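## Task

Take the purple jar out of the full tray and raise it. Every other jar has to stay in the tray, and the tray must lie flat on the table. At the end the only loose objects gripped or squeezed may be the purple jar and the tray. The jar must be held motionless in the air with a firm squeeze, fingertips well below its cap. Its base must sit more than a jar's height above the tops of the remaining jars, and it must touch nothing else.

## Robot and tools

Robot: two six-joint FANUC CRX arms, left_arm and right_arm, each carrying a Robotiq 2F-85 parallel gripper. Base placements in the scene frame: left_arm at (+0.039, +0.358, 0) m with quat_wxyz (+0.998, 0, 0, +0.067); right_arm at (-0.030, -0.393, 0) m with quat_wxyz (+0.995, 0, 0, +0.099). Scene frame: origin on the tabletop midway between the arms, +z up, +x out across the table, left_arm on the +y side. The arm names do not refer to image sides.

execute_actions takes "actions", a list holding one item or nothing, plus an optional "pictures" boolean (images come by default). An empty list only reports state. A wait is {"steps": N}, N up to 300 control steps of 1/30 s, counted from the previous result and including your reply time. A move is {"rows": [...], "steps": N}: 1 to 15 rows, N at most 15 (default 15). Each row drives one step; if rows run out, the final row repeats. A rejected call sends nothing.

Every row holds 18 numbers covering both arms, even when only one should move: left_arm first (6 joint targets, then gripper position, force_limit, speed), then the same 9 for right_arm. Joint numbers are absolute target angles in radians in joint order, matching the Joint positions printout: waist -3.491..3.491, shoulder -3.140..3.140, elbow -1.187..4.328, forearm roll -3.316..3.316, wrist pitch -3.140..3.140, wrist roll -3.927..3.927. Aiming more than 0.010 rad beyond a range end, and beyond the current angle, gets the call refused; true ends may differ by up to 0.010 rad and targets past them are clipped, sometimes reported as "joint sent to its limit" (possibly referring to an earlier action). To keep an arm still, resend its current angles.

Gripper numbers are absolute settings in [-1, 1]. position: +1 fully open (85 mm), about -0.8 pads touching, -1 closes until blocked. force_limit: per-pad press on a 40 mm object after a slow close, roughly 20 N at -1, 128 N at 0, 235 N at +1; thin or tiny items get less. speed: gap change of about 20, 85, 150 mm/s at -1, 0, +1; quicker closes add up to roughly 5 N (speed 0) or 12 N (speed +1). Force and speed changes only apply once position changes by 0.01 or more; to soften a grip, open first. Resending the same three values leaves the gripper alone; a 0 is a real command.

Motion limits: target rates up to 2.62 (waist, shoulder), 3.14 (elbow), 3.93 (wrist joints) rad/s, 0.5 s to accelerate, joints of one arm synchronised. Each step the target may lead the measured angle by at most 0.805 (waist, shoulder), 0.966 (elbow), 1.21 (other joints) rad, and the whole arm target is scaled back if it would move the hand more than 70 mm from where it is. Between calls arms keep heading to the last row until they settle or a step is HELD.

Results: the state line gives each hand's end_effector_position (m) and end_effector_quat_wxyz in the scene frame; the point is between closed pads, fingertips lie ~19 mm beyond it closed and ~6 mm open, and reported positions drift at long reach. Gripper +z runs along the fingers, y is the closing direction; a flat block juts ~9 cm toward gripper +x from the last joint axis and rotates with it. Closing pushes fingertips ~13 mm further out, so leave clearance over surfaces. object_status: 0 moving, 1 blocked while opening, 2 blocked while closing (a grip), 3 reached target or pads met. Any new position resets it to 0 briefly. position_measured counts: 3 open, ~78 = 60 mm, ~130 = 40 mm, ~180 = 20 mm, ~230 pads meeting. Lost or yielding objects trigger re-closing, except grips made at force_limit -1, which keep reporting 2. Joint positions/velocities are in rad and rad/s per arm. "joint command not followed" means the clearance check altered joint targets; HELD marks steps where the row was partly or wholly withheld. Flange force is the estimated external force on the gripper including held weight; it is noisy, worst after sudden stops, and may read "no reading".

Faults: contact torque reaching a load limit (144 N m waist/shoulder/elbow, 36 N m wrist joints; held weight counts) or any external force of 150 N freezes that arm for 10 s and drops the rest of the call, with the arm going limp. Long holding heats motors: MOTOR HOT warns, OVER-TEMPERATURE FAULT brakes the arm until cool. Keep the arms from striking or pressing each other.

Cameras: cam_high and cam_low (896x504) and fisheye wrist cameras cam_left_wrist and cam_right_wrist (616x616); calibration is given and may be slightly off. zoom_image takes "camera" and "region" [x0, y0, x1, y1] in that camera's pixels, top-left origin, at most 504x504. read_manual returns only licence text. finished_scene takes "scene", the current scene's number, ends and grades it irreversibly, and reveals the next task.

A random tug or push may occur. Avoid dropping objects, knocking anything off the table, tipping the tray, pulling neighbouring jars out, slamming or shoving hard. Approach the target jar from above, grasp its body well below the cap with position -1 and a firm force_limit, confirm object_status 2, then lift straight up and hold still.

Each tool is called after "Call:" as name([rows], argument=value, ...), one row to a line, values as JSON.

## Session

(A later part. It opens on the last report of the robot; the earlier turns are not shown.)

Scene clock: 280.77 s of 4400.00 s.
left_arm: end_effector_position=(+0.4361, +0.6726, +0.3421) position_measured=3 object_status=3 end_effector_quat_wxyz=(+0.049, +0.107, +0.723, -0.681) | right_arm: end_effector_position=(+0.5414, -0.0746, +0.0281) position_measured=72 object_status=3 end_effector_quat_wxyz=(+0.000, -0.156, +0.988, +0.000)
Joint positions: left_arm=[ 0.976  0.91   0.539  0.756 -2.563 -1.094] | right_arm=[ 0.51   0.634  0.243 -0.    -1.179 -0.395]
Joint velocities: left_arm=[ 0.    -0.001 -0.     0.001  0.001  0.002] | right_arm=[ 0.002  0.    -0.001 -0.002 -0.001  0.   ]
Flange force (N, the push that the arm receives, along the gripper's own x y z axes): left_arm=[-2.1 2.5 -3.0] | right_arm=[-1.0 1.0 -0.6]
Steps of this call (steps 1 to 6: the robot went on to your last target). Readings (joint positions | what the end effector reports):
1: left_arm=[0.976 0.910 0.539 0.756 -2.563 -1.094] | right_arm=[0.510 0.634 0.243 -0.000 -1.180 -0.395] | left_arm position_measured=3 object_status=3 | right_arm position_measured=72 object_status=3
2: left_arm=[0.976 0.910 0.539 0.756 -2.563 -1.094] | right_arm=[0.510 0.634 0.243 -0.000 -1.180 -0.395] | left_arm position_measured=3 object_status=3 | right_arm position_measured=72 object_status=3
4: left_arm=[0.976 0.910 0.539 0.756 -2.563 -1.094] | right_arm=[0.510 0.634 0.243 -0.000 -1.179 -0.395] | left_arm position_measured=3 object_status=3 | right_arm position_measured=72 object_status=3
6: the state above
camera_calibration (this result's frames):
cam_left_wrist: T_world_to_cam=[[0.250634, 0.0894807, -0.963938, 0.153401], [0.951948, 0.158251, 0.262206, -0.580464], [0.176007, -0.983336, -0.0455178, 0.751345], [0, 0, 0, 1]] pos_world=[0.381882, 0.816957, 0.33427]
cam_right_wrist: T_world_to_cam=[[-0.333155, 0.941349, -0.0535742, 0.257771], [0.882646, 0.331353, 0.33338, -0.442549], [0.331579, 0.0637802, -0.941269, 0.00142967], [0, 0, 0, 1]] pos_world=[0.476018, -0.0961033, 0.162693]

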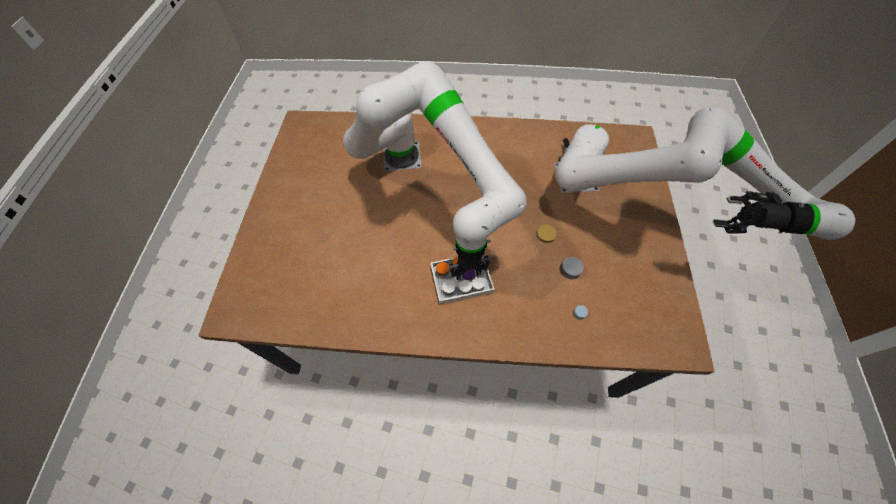

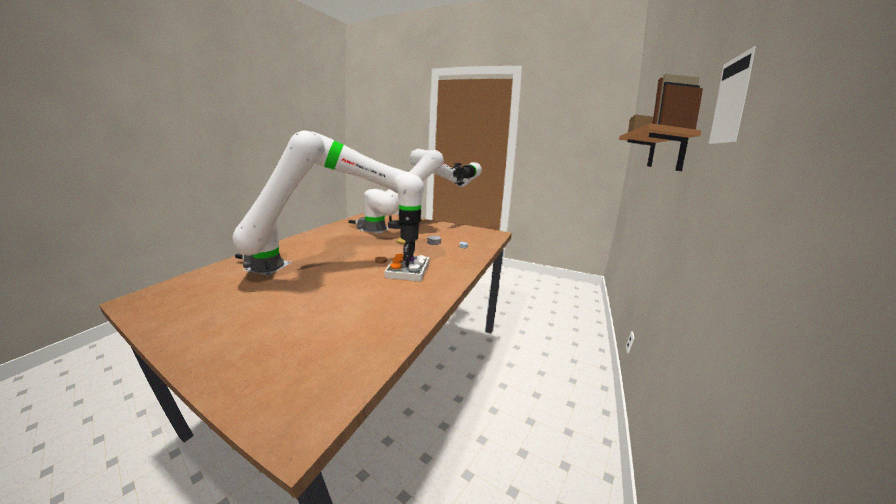

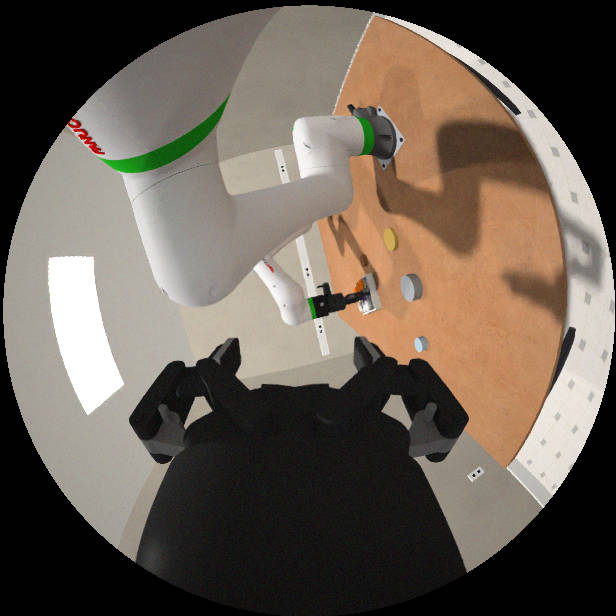

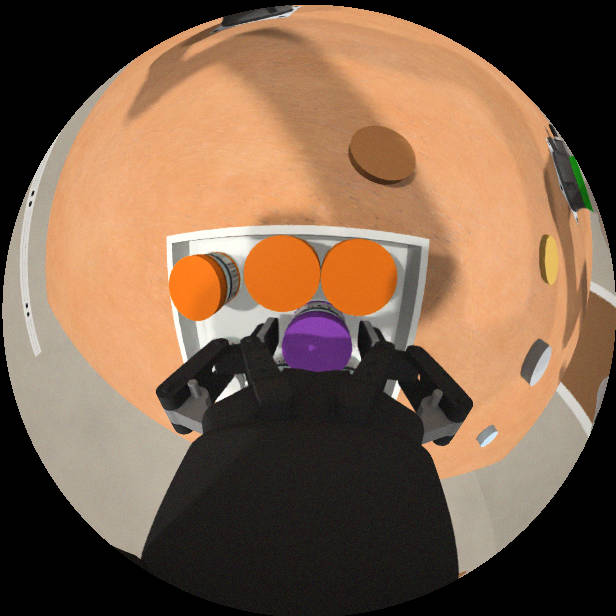

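Call:
execute_actions([
  {"rows":[[0.976,0.91,0.539,0.756,-2.563,-1.094,1,0,0,0.511,0.6273,0.2249,0,-1.1684,-0.396,0.45,-0.6,0],[0.976,0.91,0.539,0.756,-2.563,-1.094,1,0,0,0.511,0.6273,0.2249,0,-1.1684,-0.396,0.45,-0.6,0],[0.976,0.91,0.539,0.756,-2.563,-1.094,1,0,0,0.511,0.6273,0.2249,0,-1.1684,-0.396,-1,-0.6,-0.4]],"steps":15},
], pictures=false)

Call:
execute_actions([
  {"steps":10},
], pictures=false)

Call:
execute_actions([
  {"rows":[[0.976,0.91,0.539,0.756,-2.563,-1.094,1,0,0,0.511,0.6121,0.2465,0,-1.2052,-0.396,-1,-0.6,-0.4],[0.976,0.91,0.539,0.756,-2.563,-1.094,1,0,0,0.511,0.6121,0.2465,0,-1.2052,-0.396,-1,-0.6,-0.4],[0.976,0.91,0.539,0.756,-2.563,-1.094,1,0,0,0.511,0.6121,0.2465,0,-1.2052,-0.396,-1,-0.6,-0.4],[0.976,0.91,0.539,0.756,-2.563,-1.094,1,0,0,0.511,0.6121,0.2465,0,-1.2052,-0.396,-1,-0.6,-0.4],[0.976,0.91,0.539,0.756,-2.563,-1.094,1,0,0,0.511,0.5739,0.3007,0,-1.2976,-0.396,-0.97,1,-0.4]],"steps":13},
], pictures=false)

Call:
execute_actions([
  {"rows":[[0.976,0.91,0.539,0.756,-2.563,-1.094,1,0,0,0.511,0.50,0.52,0,-1.591,-0.396,-0.97,1,-0.4]],"steps":15},
], pictures=false)

Call:
execute_actions([
  {"steps":20},
])

Call:
zoom_image(camera="cam_low", region=[355, 175, 475, 295])

Scene clock: 301.70 s of 4400.00 s.
left_arm: end_effector_position=(+0.4361, +0.6726, +0.3421) position_measured=3 object_status=3 end_effector_quat_wxyz=(+0.049, +0.107, +0.723, -0.681) | right_arm: end_effector_position=(+0.5380, -0.0767, +0.0255) position_measured=123 object_status=0 end_effector_quat_wxyz=(+0.000, -0.156, +0.988, +0.000)
Joint positions: left_arm=[ 0.976  0.91   0.539  0.756 -2.563 -1.094] | right_arm=[ 0.511  0.627  0.225  0.    -1.168 -0.396]
Joint velocities: left_arm=[-0.001  0.001  0.    -0.001  0.002  0.001] | right_arm=[ 0.001 -0.    -0.     0.002  0.001 -0.001]
Flange force (N, the push that the arm receives, along the gripper's own x y z axes): left_arm=[-0.8 2.2 -1.2] | right_arm=[3.7 1.0 -13.2]
Steps of this call (steps 1 to 15: the robot went on to your last target; steps 16 to 90: nothing new was sent; then 17.43 s passed at rest; steps 91 to 105: all 15 steps of this action). Readings (joint positions | what the end effector reports):
91: left_arm=[0.976 0.910 0.539 0.756 -2.563 -1.094] | right_arm=[0.510 0.634 0.242 0.000 -1.179 -0.395] | left_arm position_measured=3 object_status=3 | right_arm position_measured=72 object_status=3
92: left_arm=[0.976 0.910 0.539 0.756 -2.563 -1.094] | right_arm=[0.510 0.632 0.238 0.000 -1.176 -0.395] | left_arm position_measured=3 object_status=3 | right_arm position_measured=72 object_status=3
94: left_arm=[0.976 0.910 0.539 0.756 -2.563 -1.094] | right_arm=[0.510 0.629 0.228 0.000 -1.171 -0.395] | left_arm position_measured=3 object_status=3 | right_arm position_measured=73 object_status=0
98: left_arm=[0.976 0.910 0.539 0.756 -2.563 -1.094] | right_arm=[0.511 0.627 0.225 0.000 -1.169 -0.396] | left_arm position_measured=3 object_status=3 | right_arm position_measured=89 object_status=0
105: the state above

Scene clock: 302.03 s of 4400.00 s.
left_arm: end_effector_position=(+0.4361, +0.6726, +0.3421) position_measured=3 object_status=3 end_effector_quat_wxyz=(+0.049, +0.107, +0.723, -0.681) | right_arm: end_effector_position=(+0.5380, -0.0767, +0.0254) position_measured=123 object_status=2 end_effector_quat_wxyz=(+0.000, -0.156, +0.988, -0.000)
Joint positions: left_arm=[ 0.976  0.91   0.539  0.756 -2.563 -1.094] | right_arm=[ 0.511  0.627  0.225  0.    -1.168 -0.396]
Joint velocities: left_arm=[ 0.  0. -0. -0. -0.  0.] | right_arm=[ 0.001  0.001  0.    -0.001 -0.    -0.   ]
Flange force (N, the push that the arm receives, along the gripper's own x y z axes): left_arm=[-0.7 2.6 -1.9] | right_arm=[1.3 1.2 -15.3]
Steps of this call (steps 1 to 10: the robot went on to your last target). Readings (joint positions | what the end effector reports):
1: left_arm=[0.976 0.910 0.539 0.756 -2.563 -1.094] | right_arm=[0.511 0.627 0.225 0.000 -1.168 -0.396] | left_arm position_measured=3 object_status=3 | right_arm position_measured=123 object_status=0
2: left_arm=[0.976 0.910 0.539 0.756 -2.563 -1.094] | right_arm=[0.511 0.627 0.225 0.000 -1.168 -0.396] | left_arm position_measured=3 object_status=3 | right_arm position_measured=123 object_status=0
4: left_arm=[0.976 0.910 0.539 0.756 -2.563 -1.094] | right_arm=[0.511 0.627 0.225 0.000 -1.168 -0.396] | left_arm position_measured=3 object_status=3 | right_arm position_measured=123 object_status=0
8: left_arm=[0.976 0.910 0.539 0.756 -2.563 -1.094] | right_arm=[0.511 0.627 0.225 0.000 -1.168 -0.396] | left_arm position_measured=3 object_status=3 | right_arm position_measured=123 object_status=2
10: the state above

Scene clock: 302.47 s of 4400.00 s.
left_arm: end_effector_position=(+0.4361, +0.6726, +0.3421) position_measured=3 object_status=3 end_effector_quat_wxyz=(+0.049, +0.107, +0.723, -0.681) | right_arm: end_effector_position=(+0.5382, -0.0766, +0.0894) position_measured=129 object_status=0 end_effector_quat_wxyz=(-0.000, -0.156, +0.988, -0.000)
Joint positions: left_arm=[ 0.976  0.91   0.539  0.756 -2.563 -1.094] | right_arm=[ 0.511  0.574  0.3    0.    -1.297 -0.396]
Joint velocities: left_arm=[ 0.     0.001 -0.     0.    -0.001  0.002] | right_arm=[-0.001 -0.003  0.009  0.002 -0.018 -0.   ]
Flange force (N, the push that the arm receives, along the gripper's own x y z axes): left_arm=[-1.1 2.3 -1.9] | right_arm=[-5.0 2.6 -1.6]
Steps of this call (steps 1 to 13: all 13 steps of this action). Readings (joint positions | what the end effector reports):
1: left_arm=[0.976 0.910 0.539 0.756 -2.563 -1.094] | right_arm=[0.511 0.627 0.225 0.000 -1.169 -0.396] | left_arm position_measured=3 object_status=3 | right_arm position_measured=123 object_status=2
2: left_arm=[0.976 0.910 0.539 0.756 -2.563 -1.094] | right_arm=[0.511 0.625 0.228 -0.000 -1.175 -0.396] | left_arm position_measured=3 object_status=3 | right_arm position_measured=123 object_status=2
4: left_arm=[0.976 0.910 0.539 0.756 -2.563 -1.094] | right_arm=[0.511 0.616 0.241 -0.000 -1.195 -0.396] | left_arm position_measured=3 object_status=3 | right_arm position_measured=123 object_status=2
8: left_arm=[0.976 0.910 0.539 0.756 -2.563 -1.094] | right_arm=[0.511 0.592 0.275 -0.000 -1.253 -0.396] | left_arm position_measured=3 object_status=3 | right_arm position_measured=127 object_status=0
13: the state above

Scene clock: 302.97 s of 4400.00 s.
left_arm: end_effector_position=(+0.4361, +0.6726, +0.3421) position_measured=3 object_status=3 end_effector_quat_wxyz=(+0.049, +0.107, +0.723, -0.681) | right_arm: end_effector_position=(+0.5305, -0.0831, +0.2294) position_measured=129 object_status=2 end_effector_quat_wxyz=(-0.000, -0.156, +0.988, -0.000)
Joint positions: left_arm=[ 0.976  0.91   0.539  0.756 -2.563 -1.094] | right_arm=[ 0.511  0.5    0.519  0.    -1.59  -0.396]
Joint velocities: left_arm=[-0.    -0.001  0.     0.001  0.002  0.   ] | right_arm=[-0.     0.001  0.017  0.001 -0.031 -0.   ]
Flange force (N, the push that the arm receives, along the gripper's own x y z axes): left_arm=[-1.8 2.6 -3.7] | right_arm=[2.2 0.3 -11.7]
Steps of this call (steps 1 to 15: all 15 steps of this action). Readings (joint positions | what the end effector reports):
1: left_arm=[0.976 0.910 0.539 0.756 -2.563 -1.094] | right_arm=[0.511 0.574 0.301 0.000 -1.298 -0.396] | left_arm position_measured=3 object_status=3 | right_arm position_measured=129 object_status=0
2: left_arm=[0.976 0.910 0.539 0.756 -2.563 -1.094] | right_arm=[0.511 0.573 0.305 -0.000 -1.304 -0.396] | left_arm position_measured=3 object_status=3 | right_arm position_measured=129 object_status=2
4: left_arm=[0.976 0.910 0.539 0.756 -2.563 -1.094] | right_arm=[0.511 0.563 0.334 -0.000 -1.343 -0.396] | left_arm position_measured=3 object_status=3 | right_arm position_measured=129 object_status=2
8: left_arm=[0.976 0.910 0.539 0.756 -2.563 -1.094] | right_arm=[0.511 0.531 0.428 -0.000 -1.468 -0.396] | left_arm position_measured=3 object_status=3 | right_arm position_measured=129 object_status=2
15: the state above

Scene clock: 303.63 s of 4400.00 s.
left_arm: end_effector_position=(+0.4361, +0.6726, +0.3421) position_measured=3 object_status=3 end_effector_quat_wxyz=(+0.049, +0.107, +0.723, -0.681) | right_arm: end_effector_position=(+0.5305, -0.0832, +0.2302) position_measured=129 object_status=2 end_effector_quat_wxyz=(-0.000, -0.156, +0.988, -0.000)
Joint positions: left_arm=[ 0.976  0.91   0.539  0.756 -2.563 -1.094] | right_arm=[ 0.511  0.5    0.52   0.    -1.591 -0.396]
Joint velocities: left_arm=[ 0.001  0.    -0.    -0.001  0.001 -0.   ] | right_arm=[0.001 0.    0.    0.002 0.002 0.001]
Flange force (N, the push that the arm receives, along the gripper's own x y z axes): left_arm=[-1.1 2.4 -1.3] | right_arm=[-1.7 1.8 -1.1]
Steps of this call (steps 1 to 15: the robot went on to your last target; steps 16 to 20: nothing new was sent). Readings (joint positions | what the end effector reports):
1: left_arm=[0.976 0.910 0.539 0.756 -2.563 -1.094] | right_arm=[0.511 0.500 0.519 0.000 -1.590 -0.396] | left_arm position_measured=3 object_status=3 | right_arm position_measured=129 object_status=2
2: left_arm=[0.976 0.910 0.539 0.756 -2.563 -1.094] | right_arm=[0.511 0.500 0.519 0.000 -1.591 -0.396] | left_arm position_measured=3 object_status=3 | right_arm position_measured=129 object_status=2
4: left_arm=[0.976 0.910 0.539 0.756 -2.563 -1.094] | right_arm=[0.511 0.500 0.520 0.000 -1.591 -0.396] | left_arm position_measured=3 object_status=3 | right_arm position_measured=129 object_status=2
8: left_arm=[0.976 0.910 0.539 0.756 -2.563 -1.094] | right_arm=[0.511 0.500 0.520 0.000 -1.591 -0.396] | left_arm position_measured=3 object_status=3 | right_arm position_measured=129 object_status=2
20: the state above
All arms were judged still, so your last target was given up. Only a new action makes them travel on or press farther. Fingers that are still opening or closing keep moving.
camera_calibration (this result's frames):
cam_left_wrist: T_world_to_cam=[[0.250634, 0.0894808, -0.963938, 0.153401], [0.951948, 0.158251, 0.262206, -0.580464], [0.176007, -0.983336, -0.0455179, 0.751345], [0, 0, 0, 1]] pos_world=[0.381882, 0.816957, 0.33427]
cam_right_wrist: T_world_to_cam=[[-0.333185, 0.941332, -0.0536906, 0.27303], [0.882692, 0.331433, 0.333176, -0.497449], [0.331424, 0.0636172, -0.941335, 0.195948], [0, 0, 0, 1]] pos_world=[0.465122, -0.104606, 0.36485]

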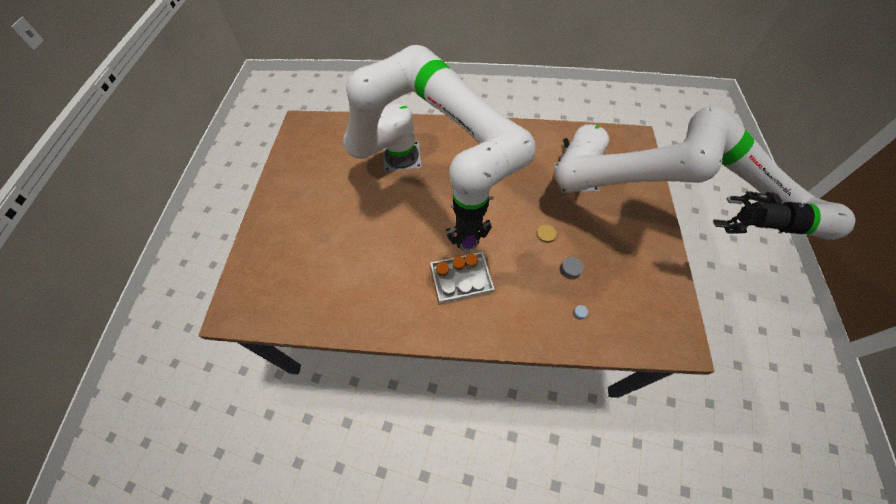

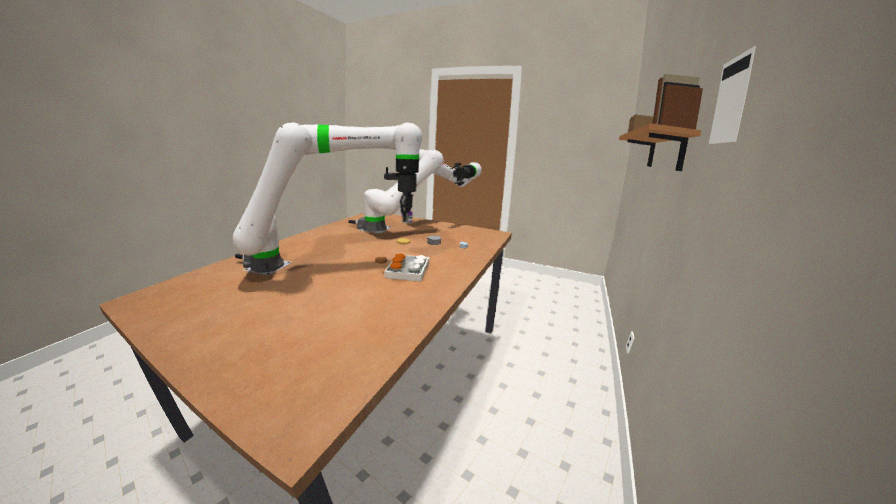

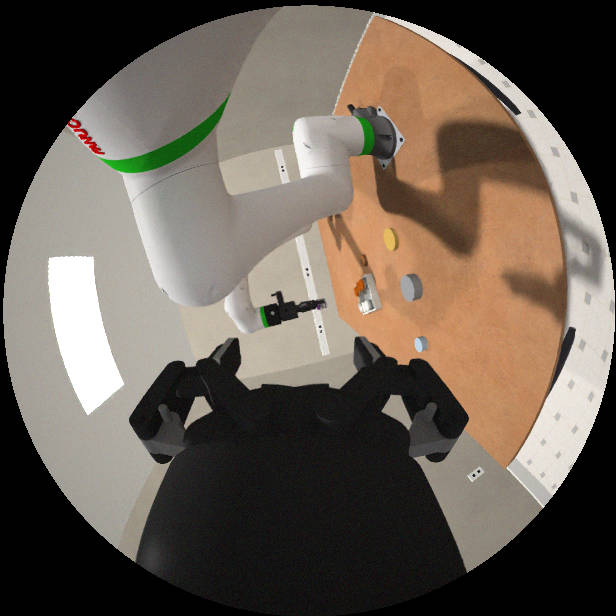

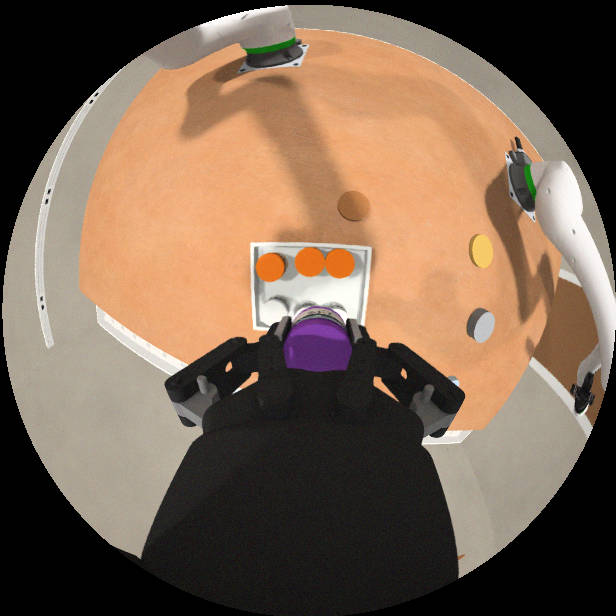

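Region (355, 175, 475, 295) of cam_low's 896x504 image, scaled by 4.200, with more detail than that image has.

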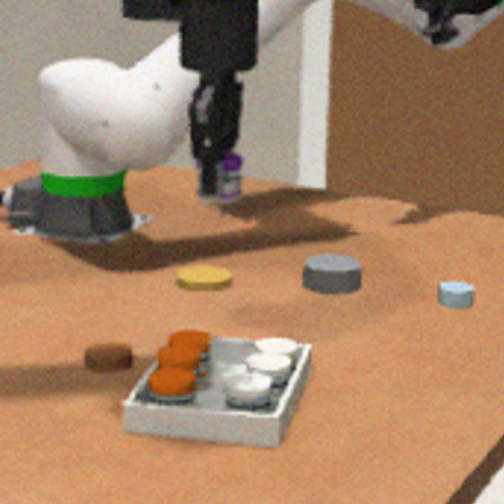

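Call:
finished_scene(scene=1)

The scene is finished: the task was done.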